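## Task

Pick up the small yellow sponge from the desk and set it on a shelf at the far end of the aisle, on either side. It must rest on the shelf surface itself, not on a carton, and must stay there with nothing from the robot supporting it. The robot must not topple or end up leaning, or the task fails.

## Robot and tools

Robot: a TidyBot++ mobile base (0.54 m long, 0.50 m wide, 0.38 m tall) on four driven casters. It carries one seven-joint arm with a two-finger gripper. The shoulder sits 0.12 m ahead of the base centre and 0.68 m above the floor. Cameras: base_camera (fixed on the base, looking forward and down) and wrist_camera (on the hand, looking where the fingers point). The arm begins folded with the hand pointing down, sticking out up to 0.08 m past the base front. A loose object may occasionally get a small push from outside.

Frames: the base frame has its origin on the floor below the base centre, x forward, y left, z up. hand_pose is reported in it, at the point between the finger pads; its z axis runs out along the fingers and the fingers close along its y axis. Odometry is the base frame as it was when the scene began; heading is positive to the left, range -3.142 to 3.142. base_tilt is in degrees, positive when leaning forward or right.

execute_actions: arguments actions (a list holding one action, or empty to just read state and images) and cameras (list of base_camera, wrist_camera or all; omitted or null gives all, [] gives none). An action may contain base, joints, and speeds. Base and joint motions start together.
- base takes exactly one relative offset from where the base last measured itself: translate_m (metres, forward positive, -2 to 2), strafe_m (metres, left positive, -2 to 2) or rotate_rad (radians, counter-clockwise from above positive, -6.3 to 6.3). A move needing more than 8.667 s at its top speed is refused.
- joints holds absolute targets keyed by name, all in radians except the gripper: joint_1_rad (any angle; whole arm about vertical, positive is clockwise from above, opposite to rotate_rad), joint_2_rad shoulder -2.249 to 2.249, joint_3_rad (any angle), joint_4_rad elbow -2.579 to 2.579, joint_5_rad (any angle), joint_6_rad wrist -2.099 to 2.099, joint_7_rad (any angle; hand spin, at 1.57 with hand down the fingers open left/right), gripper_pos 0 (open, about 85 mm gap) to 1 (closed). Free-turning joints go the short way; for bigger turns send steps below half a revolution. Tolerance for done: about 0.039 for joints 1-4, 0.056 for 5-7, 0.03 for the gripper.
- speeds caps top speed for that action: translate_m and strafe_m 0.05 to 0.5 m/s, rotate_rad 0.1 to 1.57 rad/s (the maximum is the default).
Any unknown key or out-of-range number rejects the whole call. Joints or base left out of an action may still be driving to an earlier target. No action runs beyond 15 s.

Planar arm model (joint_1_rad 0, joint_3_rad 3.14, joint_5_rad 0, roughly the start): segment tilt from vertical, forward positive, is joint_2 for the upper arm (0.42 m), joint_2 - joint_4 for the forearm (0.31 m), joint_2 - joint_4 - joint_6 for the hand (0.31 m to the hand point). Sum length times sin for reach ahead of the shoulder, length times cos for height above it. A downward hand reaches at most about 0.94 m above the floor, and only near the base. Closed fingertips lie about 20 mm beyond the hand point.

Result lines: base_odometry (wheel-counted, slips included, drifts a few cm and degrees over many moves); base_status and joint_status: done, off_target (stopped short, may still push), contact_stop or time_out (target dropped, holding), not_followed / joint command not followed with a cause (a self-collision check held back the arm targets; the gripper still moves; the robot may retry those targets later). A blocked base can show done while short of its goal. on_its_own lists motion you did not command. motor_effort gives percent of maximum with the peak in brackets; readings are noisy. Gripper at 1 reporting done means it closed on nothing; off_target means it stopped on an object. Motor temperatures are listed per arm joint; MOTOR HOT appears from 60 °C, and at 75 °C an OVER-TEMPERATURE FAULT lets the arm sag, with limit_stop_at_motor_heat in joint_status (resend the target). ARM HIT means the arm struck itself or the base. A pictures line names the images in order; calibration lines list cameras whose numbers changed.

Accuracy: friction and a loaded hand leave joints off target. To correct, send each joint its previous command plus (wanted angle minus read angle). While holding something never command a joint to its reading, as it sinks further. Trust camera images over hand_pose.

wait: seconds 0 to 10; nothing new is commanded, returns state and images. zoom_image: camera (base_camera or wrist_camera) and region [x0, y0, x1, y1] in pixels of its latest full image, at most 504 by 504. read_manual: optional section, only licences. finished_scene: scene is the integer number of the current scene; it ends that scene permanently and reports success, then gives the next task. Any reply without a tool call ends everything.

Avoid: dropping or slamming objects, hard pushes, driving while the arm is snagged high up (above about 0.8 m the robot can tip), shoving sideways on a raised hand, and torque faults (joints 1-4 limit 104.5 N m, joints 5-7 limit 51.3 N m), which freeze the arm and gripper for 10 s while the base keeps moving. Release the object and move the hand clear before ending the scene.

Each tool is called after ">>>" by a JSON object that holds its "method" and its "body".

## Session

>>> {"method": "execute_actions", "body": {"actions": []}}

Scene clock: 0.00 s.
Motor temperatures (°C, as the motors report them): [28 30 28 32 39 37 36]
base_odometry: x=+0.000 y=+0.000 heading=+0.000 (m, m, rad; odometry frame)
base_tilt: forward=-0.3 right=-0.2 (deg)
base_status: not commanded
joint_positions: joint_1_rad=+0.043 joint_2_rad=-0.365 joint_3_rad=+3.142 joint_4_rad=-2.558 joint_5_rad=+0.012 joint_6_rad=-0.867 joint_7_rad=+1.616 gripper_pos=+0.000
joint_status: not commanded
motor_effort: joint_1_rad=+1 joint_2_rad=-1 joint_3_rad=+0 joint_4_rad=+12 joint_5_rad=+0 joint_6_rad=+1 joint_7_rad=+0 (%)
hand_pose: x=+0.2497 y=-0.0072 z=+0.5815 quat_wxyz=(+0.007, +0.999, +0.005, +0.041) (m; base frame)
pictures: base_camera, wrist_camera
camera_calibration (this result's frames):
wrist_camera: T_world_to_cam=[[0.0160073, -0.998999, 0.0417705, -0.0391651], [-0.998153, -0.0184145, -0.0578952, 0.333473], [0.0586065, -0.0407666, -0.997448, 0.700096], [0, 0, 0, 1]] pos_world=[0.292454, -0.00444458, 0.719252]
Images, in order (width x height): base_camera 644x364, wrist_camera 644x476.

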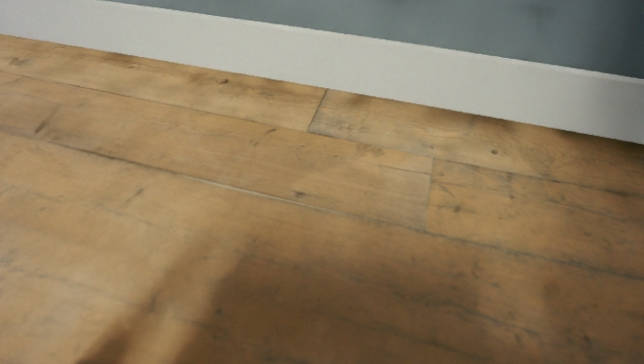

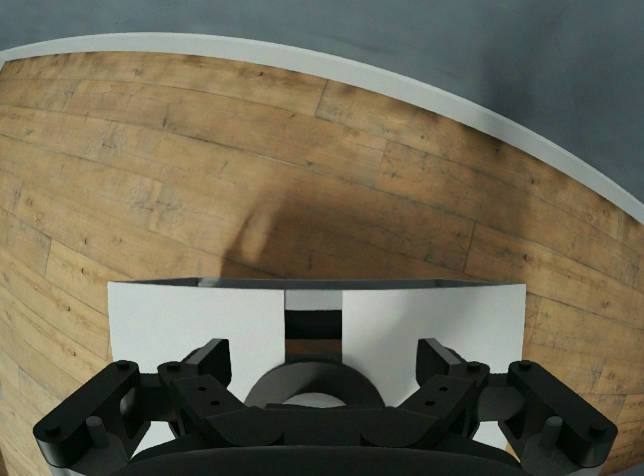

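>>> {"method": "execute_actions", "body": {"actions": [{"base":{"rotate_rad":-2.3},"joints":{"joint_6_rad":0.4,"joint_1_rad":-0.01,"joint_7_rad":1.54}}]}}

Scene clock: 9.47 s.
Motor temperatures (°C, as the motors report them): [28 30 28 32 39 37 36]
base_odometry: x=+0.000 y=+0.000 heading=-2.299 (m, m, rad; odometry frame)
base_tilt: forward=-0.3 right=-0.2 (deg)
base_status: done
joint_positions: joint_1_rad=+0.004 joint_2_rad=-0.365 joint_3_rad=+3.142 joint_4_rad=-2.557 joint_5_rad=+0.012 joint_6_rad=+0.382 joint_7_rad=+1.574 gripper_pos=+0.000
joint_status: all done
motor_effort: joint_1_rad=+0(3) joint_2_rad=-5(6) joint_3_rad=+0(2) joint_4_rad=+16(17) joint_5_rad=-1(0) joint_6_rad=+9(9) joint_7_rad=+0(0) (%)
hand_pose: x=+0.5270 y=+0.0012 z=+0.8184 quat_wxyz=(+0.004, +0.786, +0.005, +0.618) (m; base frame)
pictures: base_camera, wrist_camera
camera_calibration (this result's frames):
wrist_camera: T_world_to_cam=[[-0.0206156, -0.999383, 0.0284449, -0.0148731], [-0.258829, -0.0221461, -0.965669, 0.97749], [0.965703, -0.0272703, -0.258213, -0.162604], [0, 0, 0, 1]] pos_world=[0.409723, 0.00234951, 0.902368]
Images, in order (width x height): base_camera 644x364, wrist_camera 644x476.

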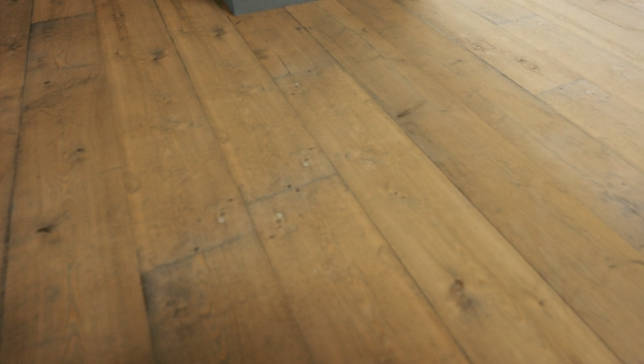

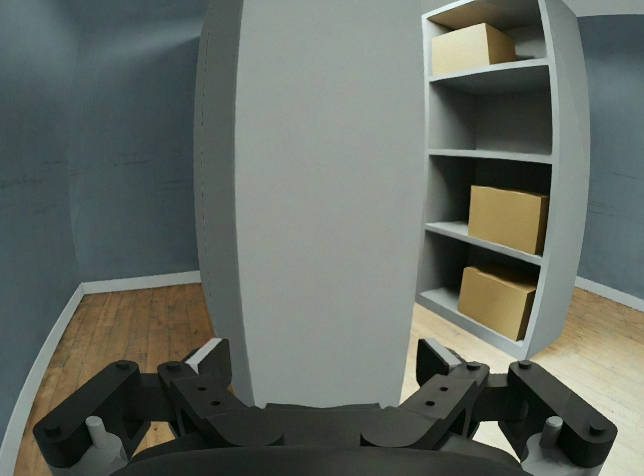

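>>> {"method": "execute_actions", "body": {"actions": [{"base":{"rotate_rad":-1.8},"joints":{"joint_2_rad":-0.3,"joint_4_rad":-1.5,"joint_6_rad":-0.75}}]}}

Scene clock: 26.83 s.
Motor temperatures (°C, as the motors report them): [28 30 28 32 39 37 36]
base_odometry: x=+0.000 y=+0.000 heading=+2.186 (m, m, rad; odometry frame)
base_tilt: forward=-0.3 right=-0.2 (deg)
base_status: done
joint_positions: joint_1_rad=+0.000 joint_2_rad=-0.316 joint_3_rad=+3.144 joint_4_rad=-1.517 joint_5_rad=+0.012 joint_6_rad=-0.708 joint_7_rad=+1.574 gripper_pos=+0.000
joint_status: all done
motor_effort: joint_1_rad=+1(2) joint_2_rad=-8(12) joint_3_rad=+1(2) joint_4_rad=+18(20) joint_5_rad=+0(1) joint_6_rad=+9(10) joint_7_rad=+0(0) (%)
hand_pose: x=+0.5751 y=-0.0023 z=+1.0919 quat_wxyz=(+0.007, +0.816, +0.002, +0.578) (m; base frame)
pictures: base_camera, wrist_camera
camera_calibration (this result's frames):
wrist_camera: T_world_to_cam=[[-0.0282837, -0.999105, 0.0314429, -0.0240789], [-0.353958, -0.0194071, -0.93506, 1.27527], [0.934834, -0.0375764, -0.353092, -0.0171867], [0, 0, 0, 1]] pos_world=[0.466779, 0.0000461437, 1.18715]
Images, in order (width x height): base_camera 644x364, wrist_camera 644x476.

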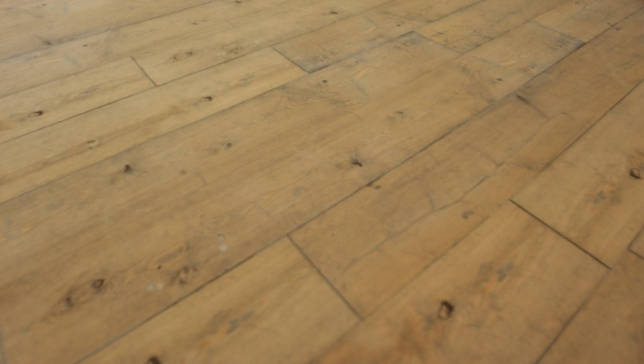

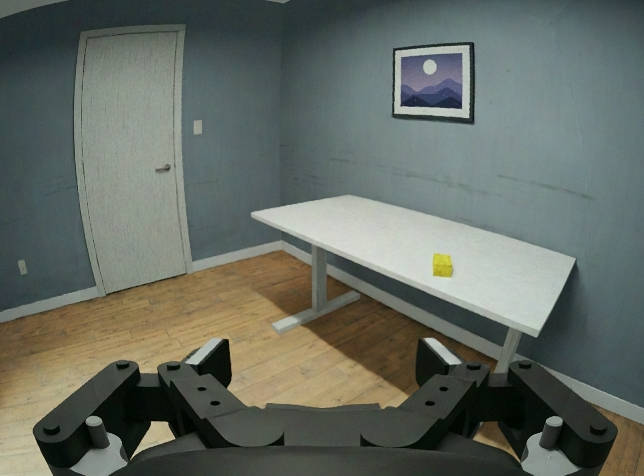

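>>> {"method": "zoom_image", "body": {"camera": "wrist_camera", "region": [400, 230, 500, 305]}}

Region (400, 230, 500, 305) of wrist_camera's 644x476 image, scaled by 5.040; it fills the top 378 rows of this view, and the rest is white.

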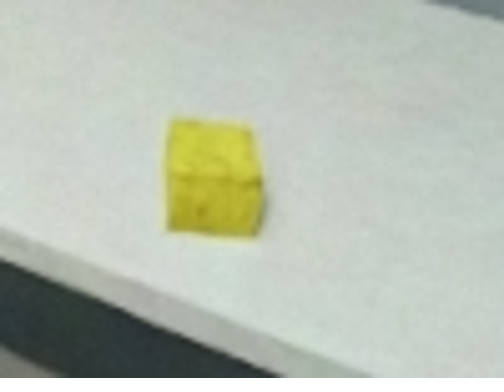

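>>> {"method": "execute_actions", "body": {"actions": [{"base":{"rotate_rad":-0.27},"joints":{"joint_2_rad":0.18,"joint_4_rad":-1.95,"joint_6_rad":0.12}}], "cameras": []}}

>>> {"method": "execute_actions", "body": {"actions": [{"base":{"translate_m":0.45}}]}}

Scene clock: 56.67 s.
Motor temperatures (°C, as the motors report them): [28 30 28 32 39 37 36]
base_odometry: x=+0.000 y=+0.000 heading=+1.917 (m, m, rad; odometry frame)
base_tilt: forward=-0.3 right=-0.2 (deg)
base_status: done
joint_positions: joint_1_rad=-0.003 joint_2_rad=+0.181 joint_3_rad=+3.145 joint_4_rad=-1.937 joint_5_rad=+0.012 joint_6_rad=+0.080 joint_7_rad=+1.574 gripper_pos=+0.000
joint_status: all done
motor_effort: joint_1_rad=+1(1) joint_2_rad=-24(27) joint_3_rad=+0(3) joint_4_rad=+17(19) joint_5_rad=+0(0) joint_6_rad=+8(9) joint_7_rad=+0(0) (%)
hand_pose: x=+0.7413 y=+0.0011 z=+0.7919 quat_wxyz=(+0.004, +0.852, +0.006, +0.524) (m; base frame)
pictures: none
No camera images: the call's "cameras" was empty. Leave "cameras" out to get every camera's image.

Scene clock: 58.93 s.
Motor temperatures (°C, as the motors report them): [28 30 28 32 39 37 36]
base_odometry: x=-0.152 y=+0.424 heading=+1.916 (m, m, rad; odometry frame)
base_tilt: forward=-0.3 right=-0.2 (deg)
base_status: done
joint_positions: joint_1_rad=-0.003 joint_2_rad=+0.183 joint_3_rad=+3.145 joint_4_rad=-1.937 joint_5_rad=+0.012 joint_6_rad=+0.081 joint_7_rad=+1.574 gripper_pos=+0.000
joint_status: not commanded
motor_effort: joint_1_rad=+1(2) joint_2_rad=-24(27) joint_3_rad=-1(0) joint_4_rad=+17(18) joint_5_rad=-1(0) joint_6_rad=+8(9) joint_7_rad=+0(0) (%)
hand_pose: x=+0.7416 y=+0.0011 z=+0.7910 quat_wxyz=(+0.004, +0.852, +0.006, +0.524) (m; base frame)
pictures: base_camera, wrist_camera
camera_calibration (this result's frames):
wrist_camera: T_world_to_cam=[[-0.0137712, -0.999305, 0.0346435, -0.0197862], [-0.471574, -0.0240608, -0.881498, 1.09775], [0.881719, -0.0284763, -0.470915, -0.146355], [0, 0, 0, 1]] pos_world=[0.646444, 0.00247269, 0.899433]
Images, in order (width x height): base_camera 644x364, wrist_camera 644x476.

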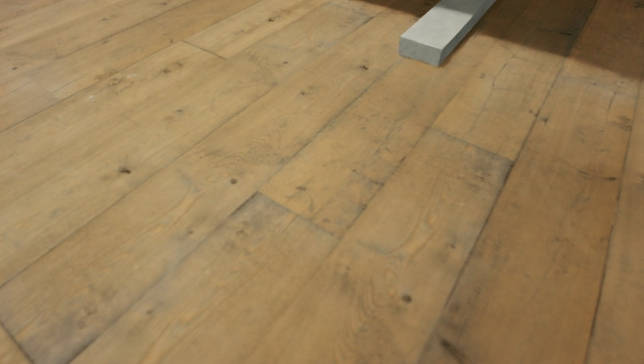

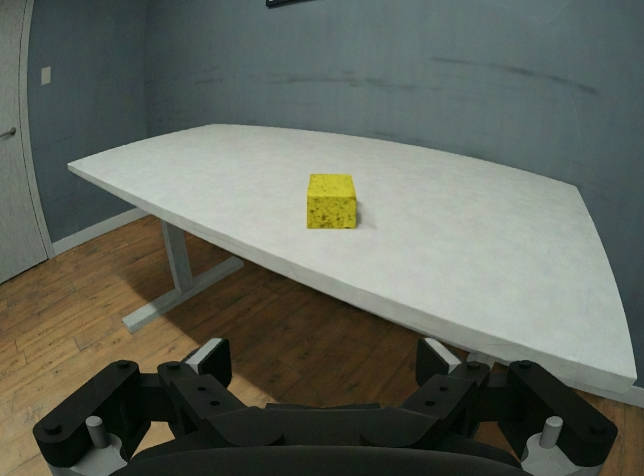

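>>> {"method": "execute_actions", "body": {"actions": [{"base":{"translate_m":0.2},"joints":{"joint_2_rad":0.25,"joint_6_rad":0.19}}], "cameras": ["wrist_camera"]}}

Scene clock: 68.60 s.
Motor temperatures (°C, as the motors report them): [28 30 28 32 39 37 36]
base_odometry: x=-0.219 y=+0.612 heading=+1.915 (m, m, rad; odometry frame)
base_tilt: forward=-0.3 right=-0.2 (deg)
base_status: done
joint_positions: joint_1_rad=-0.003 joint_2_rad=+0.245 joint_3_rad=+3.145 joint_4_rad=-1.938 joint_5_rad=+0.012 joint_6_rad=+0.150 joint_7_rad=+1.574 gripper_pos=+0.000
joint_status: all done
motor_effort: joint_1_rad=+0(3) joint_2_rad=-25(28) joint_3_rad=+1(1) joint_4_rad=+16(18) joint_5_rad=+0(1) joint_6_rad=+8(8) joint_7_rad=+0(0) (%)
hand_pose: x=+0.7570 y=+0.0014 z=+0.7710 quat_wxyz=(+0.004, +0.850, +0.007, +0.527) (m; base frame)
pictures: wrist_camera
camera_calibration (this result's frames):
wrist_camera: T_world_to_cam=[[-0.0131351, -0.999324, 0.0343318, -0.0187701], [-0.465742, -0.0242684, -0.884588, 1.08533], [0.884823, -0.0276089, -0.465108, -0.176207], [0, 0, 0, 1]] pos_world=[0.66115, 0.00271691, 0.878759]
Images, in order (width x height): wrist_camera 644x476.

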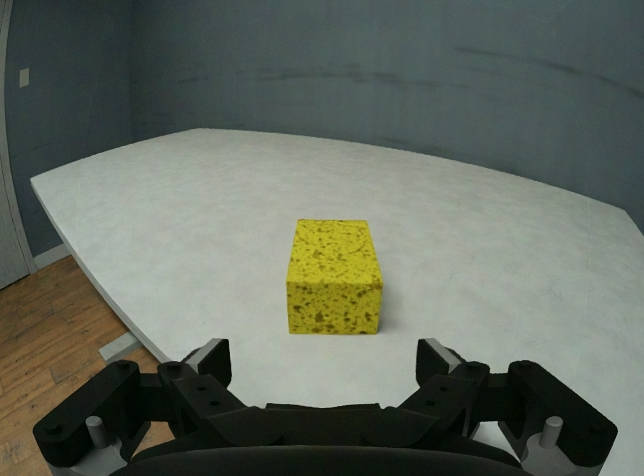

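>>> {"method": "execute_actions", "body": {"actions": [{"base":{"translate_m":0.04},"joints":{"joint_1_rad":0.018,"joint_2_rad":0.345,"joint_6_rad":0.285}}], "cameras": ["wrist_camera"]}}

Scene clock: 77.43 s.
Motor temperatures (°C, as the motors report them): [28 30 28 32 39 37 36]
base_odometry: x=-0.233 y=+0.650 heading=+1.914 (m, m, rad; odometry frame)
base_tilt: forward=-0.3 right=-0.2 (deg)
base_status: done
joint_positions: joint_1_rad=+0.005 joint_2_rad=+0.346 joint_3_rad=+3.145 joint_4_rad=-1.939 joint_5_rad=+0.012 joint_6_rad=+0.250 joint_7_rad=+1.572 gripper_pos=+0.000
joint_status: all done
motor_effort: joint_1_rad=+1(4) joint_2_rad=-28(31) joint_3_rad=+0(2) joint_4_rad=+15(17) joint_5_rad=+0(0) joint_6_rad=+8(9) joint_7_rad=+0(1) (%)
hand_pose: x=+0.7777 y=-0.0034 z=+0.7327 quat_wxyz=(+0.005, +0.851, +0.003, +0.526) (m; base frame)
pictures: wrist_camera
camera_calibration (this result's frames):
wrist_camera: T_world_to_cam=[[-0.0206216, -0.999251, 0.0327436, -0.015064], [-0.467691, -0.0193048, -0.883681, 1.0619], [0.883651, -0.0335368, -0.466943, -0.210175], [0, 0, 0, 1]] pos_world=[0.682052, -0.00160152, 0.840736]
Images, in order (width x height): wrist_camera 644x476.

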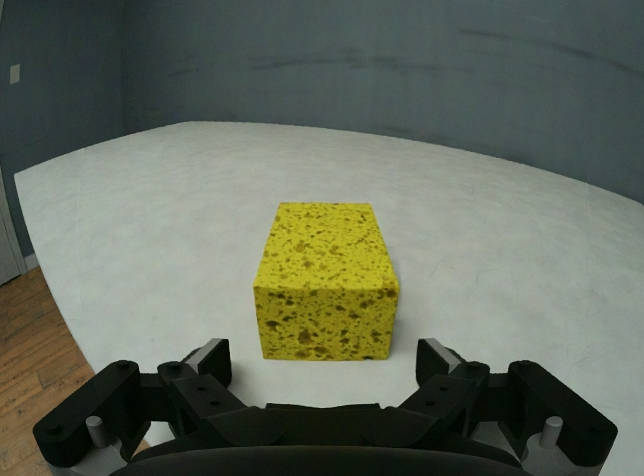

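>>> {"method": "execute_actions", "body": {"actions": [{"base":{"translate_m":0.058},"speeds":{"translate_m":0.1}}], "cameras": ["wrist_camera"]}}

>>> {"method": "execute_actions", "body": {"actions": [{"joints":{"gripper_pos":1}}], "cameras": ["wrist_camera"]}}

Scene clock: 84.63 s.
Motor temperatures (°C, as the motors report them): [28 30 28 32 39 37 36]
base_odometry: x=-0.252 y=+0.705 heading=+1.913 (m, m, rad; odometry frame)
base_tilt: forward=-0.3 right=-0.2 (deg)
base_status: done
joint_positions: joint_1_rad=+0.006 joint_2_rad=+0.346 joint_3_rad=+3.145 joint_4_rad=-1.939 joint_5_rad=+0.012 joint_6_rad=+0.250 joint_7_rad=+1.572 gripper_pos=+0.000
joint_status: not commanded
motor_effort: joint_1_rad=+1(3) joint_2_rad=-28(30) joint_3_rad=-1(2) joint_4_rad=+15(16) joint_5_rad=+0(2) joint_6_rad=+8(9) joint_7_rad=+0(0) (%)
hand_pose: x=+0.7776 y=-0.0039 z=+0.7326 quat_wxyz=(+0.005, +0.851, +0.003, +0.526) (m; base frame)
pictures: wrist_camera
camera_calibration (this result's frames):
wrist_camera: T_world_to_cam=[[-0.0212999, -0.999237, 0.0327408, -0.0149833], [-0.467921, -0.0189765, -0.883567, 1.06184], [0.883514, -0.03414, -0.46716, -0.20992], [0, 0, 0, 1]] pos_world=[0.682004, -0.0019886, 0.840629]
Images, in order (width x height): wrist_camera 644x476.

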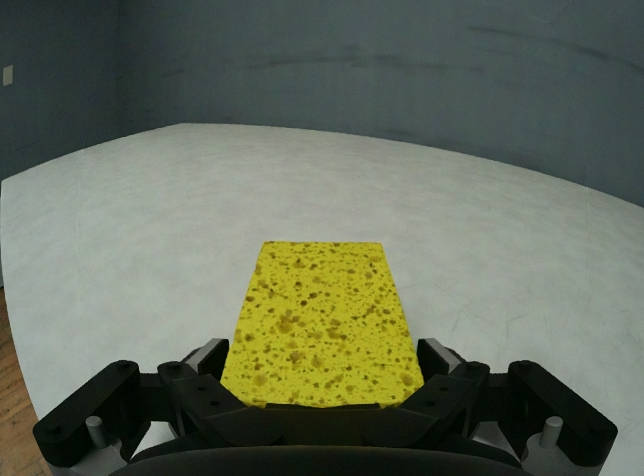

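Scene clock: 85.73 s.
Motor temperatures (°C, as the motors report them): [28 30 28 32 39 37 36]
base_odometry: x=-0.252 y=+0.705 heading=+1.913 (m, m, rad; odometry frame)
base_tilt: forward=-0.3 right=-0.2 (deg)
base_status: not commanded
joint_positions: joint_1_rad=+0.006 joint_2_rad=+0.343 joint_3_rad=+3.145 joint_4_rad=-1.939 joint_5_rad=+0.012 joint_6_rad=+0.253 joint_7_rad=+1.572 gripper_pos=+0.380
joint_status: gripper_pos off_target (ended at +0.380, target +1.000)
motor_effort: joint_1_rad=+1(1) joint_2_rad=-28(29) joint_3_rad=+0(1) joint_4_rad=+15(16) joint_5_rad=-1(0) joint_6_rad=+8(9) joint_7_rad=+0(0) (%)
hand_pose: x=+0.7778 y=-0.0039 z=+0.7347 quat_wxyz=(+0.005, +0.849, +0.003, +0.528) (m; base frame)
pictures: wrist_camera
camera_calibration (this result's frames):
wrist_camera: T_world_to_cam=[[-0.0214322, -0.999237, 0.0326428, -0.0148658], [-0.463838, -0.0189857, -0.885717, 1.06217], [0.885661, -0.0341238, -0.463077, -0.213752], [0, 0, 0, 1]] pos_world=[0.681667, -0.00198245, 0.842283]
Images, in order (width x height): wrist_camera 644x476.

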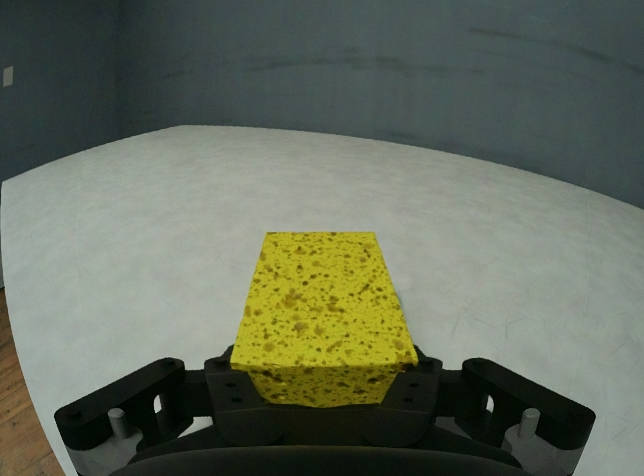

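>>> {"method": "execute_actions", "body": {"actions": [{"joints":{"joint_2_rad":0.1}}], "cameras": ["wrist_camera"]}}

>>> {"method": "execute_actions", "body": {"actions": [{"base":{"rotate_rad":2.5},"joints":{"joint_2_rad":-0.33,"joint_4_rad":-2.4,"joint_6_rad":0.45}}], "cameras": []}}

>>> {"method": "execute_actions", "body": {"actions": [{"base":{"strafe_m":-0.71}}]}}

Scene clock: 97.53 s.
Motor temperatures (°C, as the motors report them): [28 30 28 32 39 37 36]
base_odometry: x=-0.252 y=+0.705 heading=+1.913 (m, m, rad; odometry frame)
base_tilt: forward=-0.3 right=-0.2 (deg)
base_status: not commanded
joint_positions: joint_1_rad=+0.006 joint_2_rad=+0.097 joint_3_rad=+3.145 joint_4_rad=-1.939 joint_5_rad=+0.012 joint_6_rad=+0.253 joint_7_rad=+1.572 gripper_pos=+0.380
joint_status: all done
motor_effort: joint_1_rad=+1(1) joint_2_rad=-23(30) joint_3_rad=+0(0) joint_4_rad=+18(18) joint_5_rad=+0(0) joint_6_rad=+10(10) joint_7_rad=+0(0) (%)
hand_pose: x=+0.7451 y=-0.0037 z=+0.8935 quat_wxyz=(+0.006, +0.778, +0.002, +0.628) (m; base frame)
pictures: wrist_camera
camera_calibration (this result's frames):
wrist_camera: T_world_to_cam=[[-0.0289129, -0.999193, 0.0278731, -0.0107237], [-0.234191, -0.0203373, -0.971978, 1.09365], [0.971761, -0.0346303, -0.233414, -0.380579], [0, 0, 0, 1]] pos_world=[0.625646, -0.00165265, 0.974474]
Images, in order (width x height): wrist_camera 644x476.

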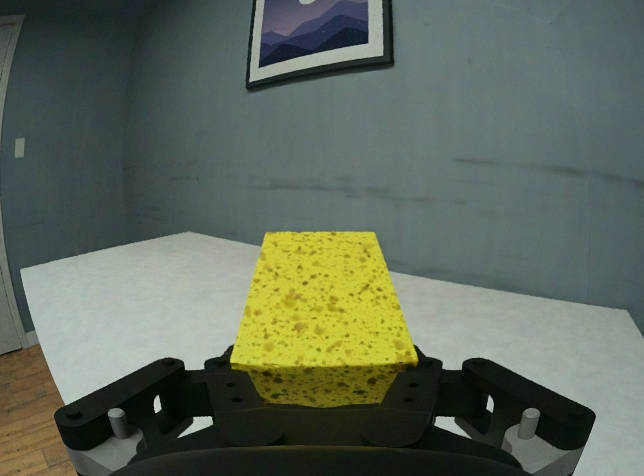

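Scene clock: 100.40 s.
Motor temperatures (°C, as the motors report them): [28 30 28 32 39 37 36]
base_odometry: x=-0.252 y=+0.705 heading=-1.871 (m, m, rad; odometry frame)
base_tilt: forward=-0.3 right=-0.2 (deg)
base_status: done
joint_positions: joint_1_rad=+0.016 joint_2_rad=-0.315 joint_3_rad=+3.145 joint_4_rad=-2.379 joint_5_rad=+0.012 joint_6_rad=+0.406 joint_7_rad=+1.572 gripper_pos=+0.380
joint_status: all done
motor_effort: joint_1_rad=+0(2) joint_2_rad=-8(24) joint_3_rad=+0(2) joint_4_rad=+18(18) joint_5_rad=+0(1) joint_6_rad=+9(10) joint_7_rad=+0(0) (%)
hand_pose: x=+0.5756 y=-0.0061 z=+0.9061 quat_wxyz=(+0.009, +0.737, -0.001, +0.676) (m; base frame)
pictures: none
No camera images: the call's "cameras" was empty. Leave "cameras" out to get every camera's image.

Scene clock: 103.20 s.
Motor temperatures (°C, as the motors report them): [28 30 28 32 39 37 36]
base_odometry: x=-0.931 y=+0.913 heading=-1.870 (m, m, rad; odometry frame)
base_tilt: forward=-0.3 right=-0.2 (deg)
base_status: done
joint_positions: joint_1_rad=+0.016 joint_2_rad=-0.315 joint_3_rad=+3.144 joint_4_rad=-2.379 joint_5_rad=+0.012 joint_6_rad=+0.407 joint_7_rad=+1.572 gripper_pos=+0.380
joint_status: not commanded
motor_effort: joint_1_rad=+0(2) joint_2_rad=-8(9) joint_3_rad=+0(3) joint_4_rad=+18(18) joint_5_rad=+0(1) joint_6_rad=+9(9) joint_7_rad=+0(0) (%)
hand_pose: x=+0.5755 y=-0.0055 z=+0.9061 quat_wxyz=(+0.008, +0.737, -0.001, +0.676) (m; base frame)
pictures: base_camera, wrist_camera
camera_calibration (this result's frames):
wrist_camera: T_world_to_cam=[[-0.0388214, -0.998972, 0.0234176, -0.00806698], [-0.109775, -0.0190298, -0.993774, 1.01429], [0.993198, -0.0411504, -0.108923, -0.338123], [0, 0, 0, 1]] pos_world=[0.446854, -0.00267082, 0.971339]
Images, in order (width x height): base_camera 644x364, wrist_camera 644x476.

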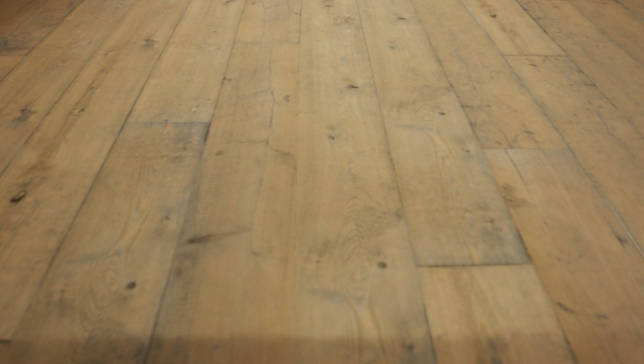

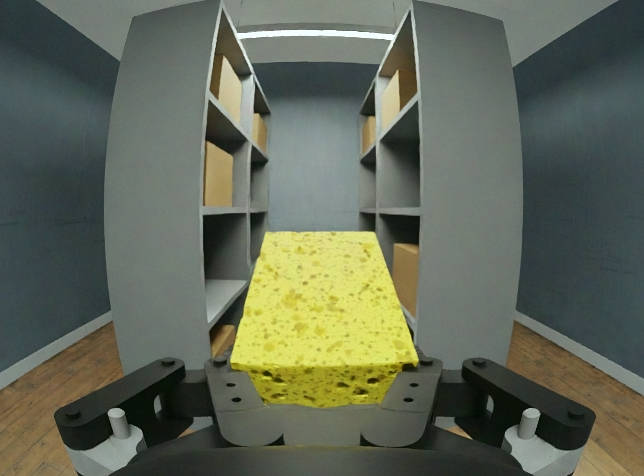

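>>> {"method": "execute_actions", "body": {"actions": [{"base":{"translate_m":1.6}}]}}

Scene clock: 110.97 s.
Motor temperatures (°C, as the motors report them): [28 30 28 32 39 37 36]
base_odometry: x=-1.403 y=-0.616 heading=-1.870 (m, m, rad; odometry frame)
base_tilt: forward=-0.3 right=-0.2 (deg)
base_status: done
joint_positions: joint_1_rad=+0.016 joint_2_rad=-0.324 joint_3_rad=+3.144 joint_4_rad=-2.383 joint_5_rad=+0.012 joint_6_rad=+0.409 joint_7_rad=+1.572 gripper_pos=+0.380
joint_status: not commanded
motor_effort: joint_1_rad=+0(1) joint_2_rad=-8(10) joint_3_rad=+1(1) joint_4_rad=+18(18) joint_5_rad=-1(1) joint_6_rad=+10(10) joint_7_rad=+0(0) (%)
hand_pose: x=+0.5731 y=-0.0055 z=+0.9084 quat_wxyz=(+0.008, +0.735, -0.001, +0.678) (m; base frame)
pictures: base_camera, wrist_camera
camera_calibration (this result's frames):
wrist_camera: T_world_to_cam=[[-0.0389532, -0.998971, 0.0232445, -0.00793185], [-0.102982, -0.0191248, -0.994499, 1.01306], [0.99392, -0.0411327, -0.102131, -0.342063], [0, 0, 0, 1]] pos_world=[0.444001, -0.00261902, 0.972738]
Images, in order (width x height): base_camera 644x364, wrist_camera 644x476.

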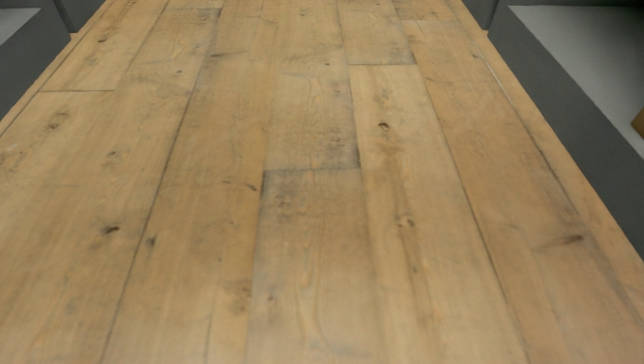

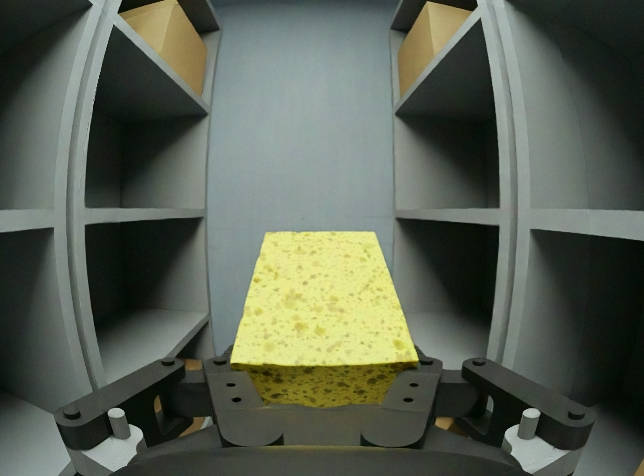

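>>> {"method": "execute_actions", "body": {"actions": [{"base":{"translate_m":1.0},"joints":{"joint_2_rad":0.045,"joint_4_rad":-1.215,"joint_6_rad":-0.79}}]}}

>>> {"method": "execute_actions", "body": {"actions": [{"joints":{"joint_1_rad":1.1}}], "cameras": ["wrist_camera"]}}

Scene clock: 122.67 s.
Motor temperatures (°C, as the motors report them): [28 30 28 32 39 37 36]
base_odometry: x=-1.699 y=-1.571 heading=-1.870 (m, m, rad; odometry frame)
base_tilt: forward=-0.3 right=-0.2 (deg)
base_status: done
joint_positions: joint_1_rad=+0.016 joint_2_rad=+0.045 joint_3_rad=+3.144 joint_4_rad=-1.233 joint_5_rad=+0.012 joint_6_rad=-0.750 joint_7_rad=+1.572 gripper_pos=+0.380
joint_status: all done
motor_effort: joint_1_rad=+0(1) joint_2_rad=-22(23) joint_3_rad=+0(1) joint_4_rad=+19(20) joint_5_rad=-1(1) joint_6_rad=+9(10) joint_7_rad=+0(0) (%)
hand_pose: x=+0.7181 y=-0.0120 z=+1.0555 quat_wxyz=(+0.011, +0.849, -0.005, +0.528) (m; base frame)
pictures: base_camera, wrist_camera
camera_calibration (this result's frames):
wrist_camera: T_world_to_cam=[[-0.0414315, -0.998568, 0.0338349, -0.0216225], [-0.462246, -0.0108649, -0.886685, 1.31848], [0.885783, -0.0523768, -0.461134, -0.0149463], [0, 0, 0, 1]] pos_world=[0.621805, -0.00804923, 1.16292]
Images, in order (width x height): base_camera 644x364, wrist_camera 644x476.

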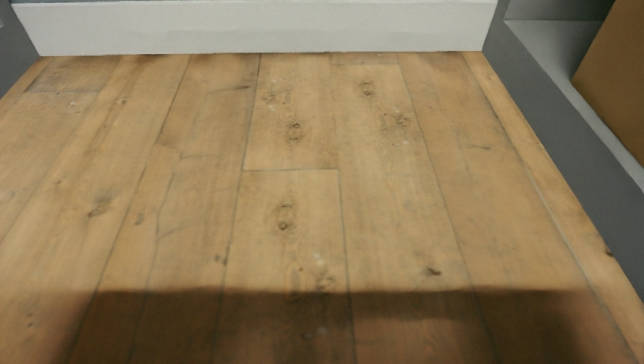

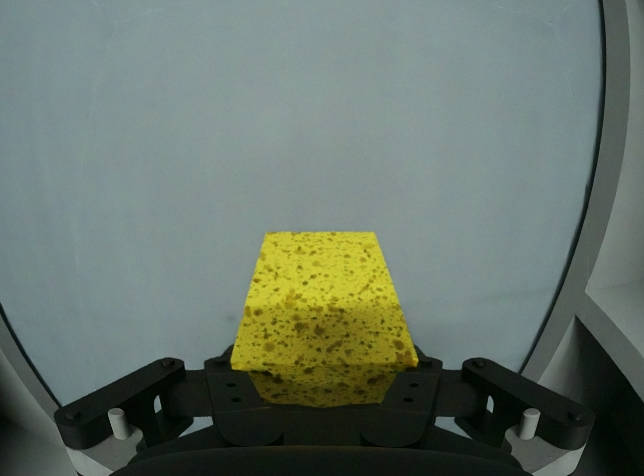

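Scene clock: 125.03 s.
Motor temperatures (°C, as the motors report them): [28 30 28 32 39 37 36]
base_odometry: x=-1.699 y=-1.571 heading=-1.870 (m, m, rad; odometry frame)
base_tilt: forward=-0.4 right=-0.2 (deg)
base_status: not commanded
joint_positions: joint_1_rad=+1.090 joint_2_rad=+0.045 joint_3_rad=+3.145 joint_4_rad=-1.233 joint_5_rad=+0.012 joint_6_rad=-0.750 joint_7_rad=+1.572 gripper_pos=+0.380
joint_status: all done
motor_effort: joint_1_rad=+1(0) joint_2_rad=-21(22) joint_3_rad=+0(2) joint_4_rad=+19(19) joint_5_rad=-1(0) joint_6_rad=+9(9) joint_7_rad=+0(0) (%)
hand_pose: x=+0.3935 y=-0.5326 z=+1.0555 quat_wxyz=(+0.280, +0.726, -0.439, +0.448) (m; base frame)
pictures: wrist_camera
camera_calibration (this result's frames):
wrist_camera: T_world_to_cam=[[-0.897975, -0.438741, 0.0338717, 0.0802813], [-0.22955, 0.401369, -0.886685, 1.29079], [0.375429, -0.803996, -0.461133, 0.0457763], [0, 0, 0, 1]] pos_world=[0.351207, -0.446058, 1.16292]
Images, in order (width x height): wrist_camera 644x476.

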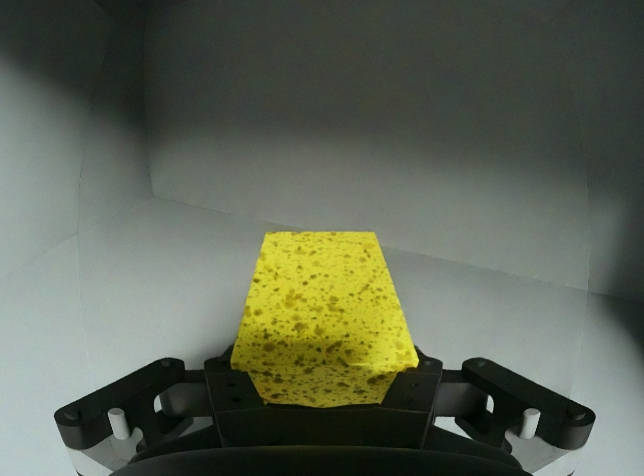

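>>> {"method": "execute_actions", "body": {"actions": [{"joints":{"joint_4_rad":-1.385,"joint_6_rad":-0.575}}], "cameras": []}}

Scene clock: 131.53 s.
Motor temperatures (°C, as the motors report them): [28 30 28 32 39 37 36]
base_odometry: x=-1.699 y=-1.571 heading=-1.870 (m, m, rad; odometry frame)
base_tilt: forward=-0.3 right=-0.2 (deg)
base_status: not commanded
joint_positions: joint_1_rad=+1.090 joint_2_rad=+0.046 joint_3_rad=+3.145 joint_4_rad=-1.371 joint_5_rad=+0.012 joint_6_rad=-0.617 joint_7_rad=+1.572 gripper_pos=+0.380
joint_status: all done
motor_effort: joint_1_rad=+1(2) joint_2_rad=-22(23) joint_3_rad=+0(0) joint_4_rad=+19(20) joint_5_rad=+0(0) joint_6_rad=+9(8) joint_7_rad=+0(0) (%)
hand_pose: x=+0.3981 y=-0.5406 z=+1.0111 quat_wxyz=(+0.278, +0.728, -0.439, +0.446) (m; base frame)
pictures: none
No camera images: the call's "cameras" was empty. Leave "cameras" out to get every camera's image.

>>> {"method": "execute_actions", "body": {"actions": [{"joints":{"joint_4_rad":-1.43,"joint_6_rad":-0.54}}], "cameras": ["wrist_camera"]}}

Scene clock: 135.73 s.
Motor temperatures (°C, as the motors report them): [28 30 28 32 39 37 36]
base_odometry: x=-1.699 y=-1.571 heading=-1.870 (m, m, rad; odometry frame)
base_tilt: forward=-0.3 right=-0.2 (deg)
base_status: not commanded
joint_positions: joint_1_rad=+1.090 joint_2_rad=+0.043 joint_3_rad=+3.145 joint_4_rad=-1.404 joint_5_rad=+0.012 joint_6_rad=-0.575 joint_7_rad=+1.572 gripper_pos=+0.380
joint_status: all done
motor_effort: joint_1_rad=+1(0) joint_2_rad=-20(22) joint_3_rad=+0(0) joint_4_rad=+18(19) joint_5_rad=-1(0) joint_6_rad=+8(8) joint_7_rad=+0(0) (%)
hand_pose: x=+0.3991 y=-0.5423 z=+1.0054 quat_wxyz=(+0.281, +0.726, -0.438, +0.451) (m; base frame)
pictures: wrist_camera
camera_calibration (this result's frames):
wrist_camera: T_world_to_cam=[[-0.897188, -0.440338, 0.0340094, 0.0814315], [-0.228095, 0.396047, -0.889449, 1.25077], [0.378189, -0.80576, -0.455768, 0.00531189], [0, 0, 0, 1]] pos_world=[0.356346, -0.455227, 1.11215]
Images, in order (width x height): wrist_camera 644x476.

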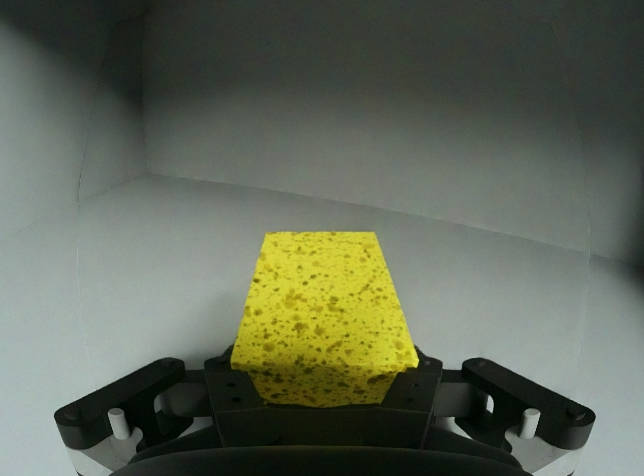

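>>> {"method": "execute_actions", "body": {"actions": [{"joints":{"gripper_pos":0,"joint_4_rad":-1.405}}], "cameras": []}}

>>> {"method": "execute_actions", "body": {"actions": [{"joints":{"joint_2_rad":-0.1}}], "cameras": ["wrist_camera"]}}

Scene clock: 141.63 s.
Motor temperatures (°C, as the motors report them): [28 30 28 32 39 37 36]
base_odometry: x=-1.699 y=-1.571 heading=-1.870 (m, m, rad; odometry frame)
base_tilt: forward=-0.3 right=-0.2 (deg)
base_status: not commanded
joint_positions: joint_1_rad=+1.090 joint_2_rad=+0.043 joint_3_rad=+3.145 joint_4_rad=-1.403 joint_5_rad=+0.012 joint_6_rad=-0.575 joint_7_rad=+1.572 gripper_pos=+0.000
joint_status: all done
motor_effort: joint_1_rad=+1(0) joint_2_rad=-21(22) joint_3_rad=-1(1) joint_4_rad=+19(20) joint_5_rad=+0(1) joint_6_rad=+9(9) joint_7_rad=+0(0) (%)
hand_pose: x=+0.3992 y=-0.5424 z=+1.0059 quat_wxyz=(+0.281, +0.725, -0.437, +0.451) (m; base frame)
pictures: none
No camera images: the call's "cameras" was empty. Leave "cameras" out to get every camera's image.

Scene clock: 142.97 s.
Motor temperatures (°C, as the motors report them): [28 30 28 32 39 37 36]
base_odometry: x=-1.699 y=-1.571 heading=-1.870 (m, m, rad; odometry frame)
base_tilt: forward=-0.3 right=-0.2 (deg)
base_status: not commanded
joint_positions: joint_1_rad=+1.090 joint_2_rad=-0.105 joint_3_rad=+3.145 joint_4_rad=-1.403 joint_5_rad=+0.012 joint_6_rad=-0.575 joint_7_rad=+1.572 gripper_pos=+0.000
joint_status: all done
motor_effort: joint_1_rad=+1(1) joint_2_rad=-16(24) joint_3_rad=+0(1) joint_4_rad=+19(20) joint_5_rad=-1(1) joint_6_rad=+9(9) joint_7_rad=+0(0) (%)
hand_pose: x=+0.3739 y=-0.4940 z=+1.0925 quat_wxyz=(+0.313, +0.689, -0.416, +0.503) (m; base frame)
pictures: wrist_camera
camera_calibration (this result's frames):
wrist_camera: T_world_to_cam=[[-0.8994, -0.436098, 0.0299737, 0.0844554], [-0.164589, 0.274326, -0.947447, 1.28292], [0.404958, -0.857067, -0.318506, -0.0918196], [0, 0, 0, 1]] pos_world=[0.324298, -0.393804, 1.18372]
Images, in order (width x height): wrist_camera 644x476.

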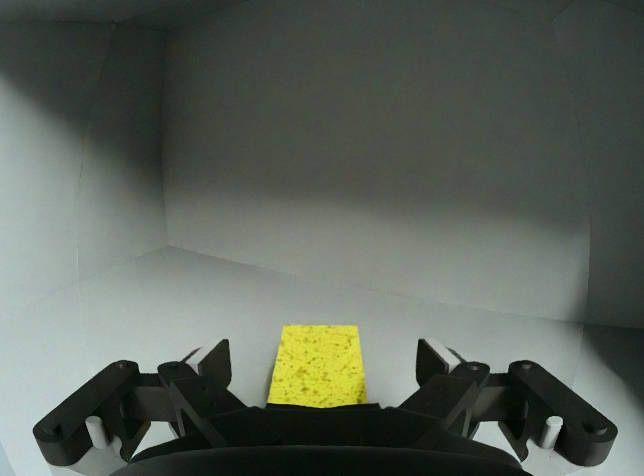

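>>> {"method": "finished_scene", "body": {"scene": 2}}

The scene is finished: the task was done.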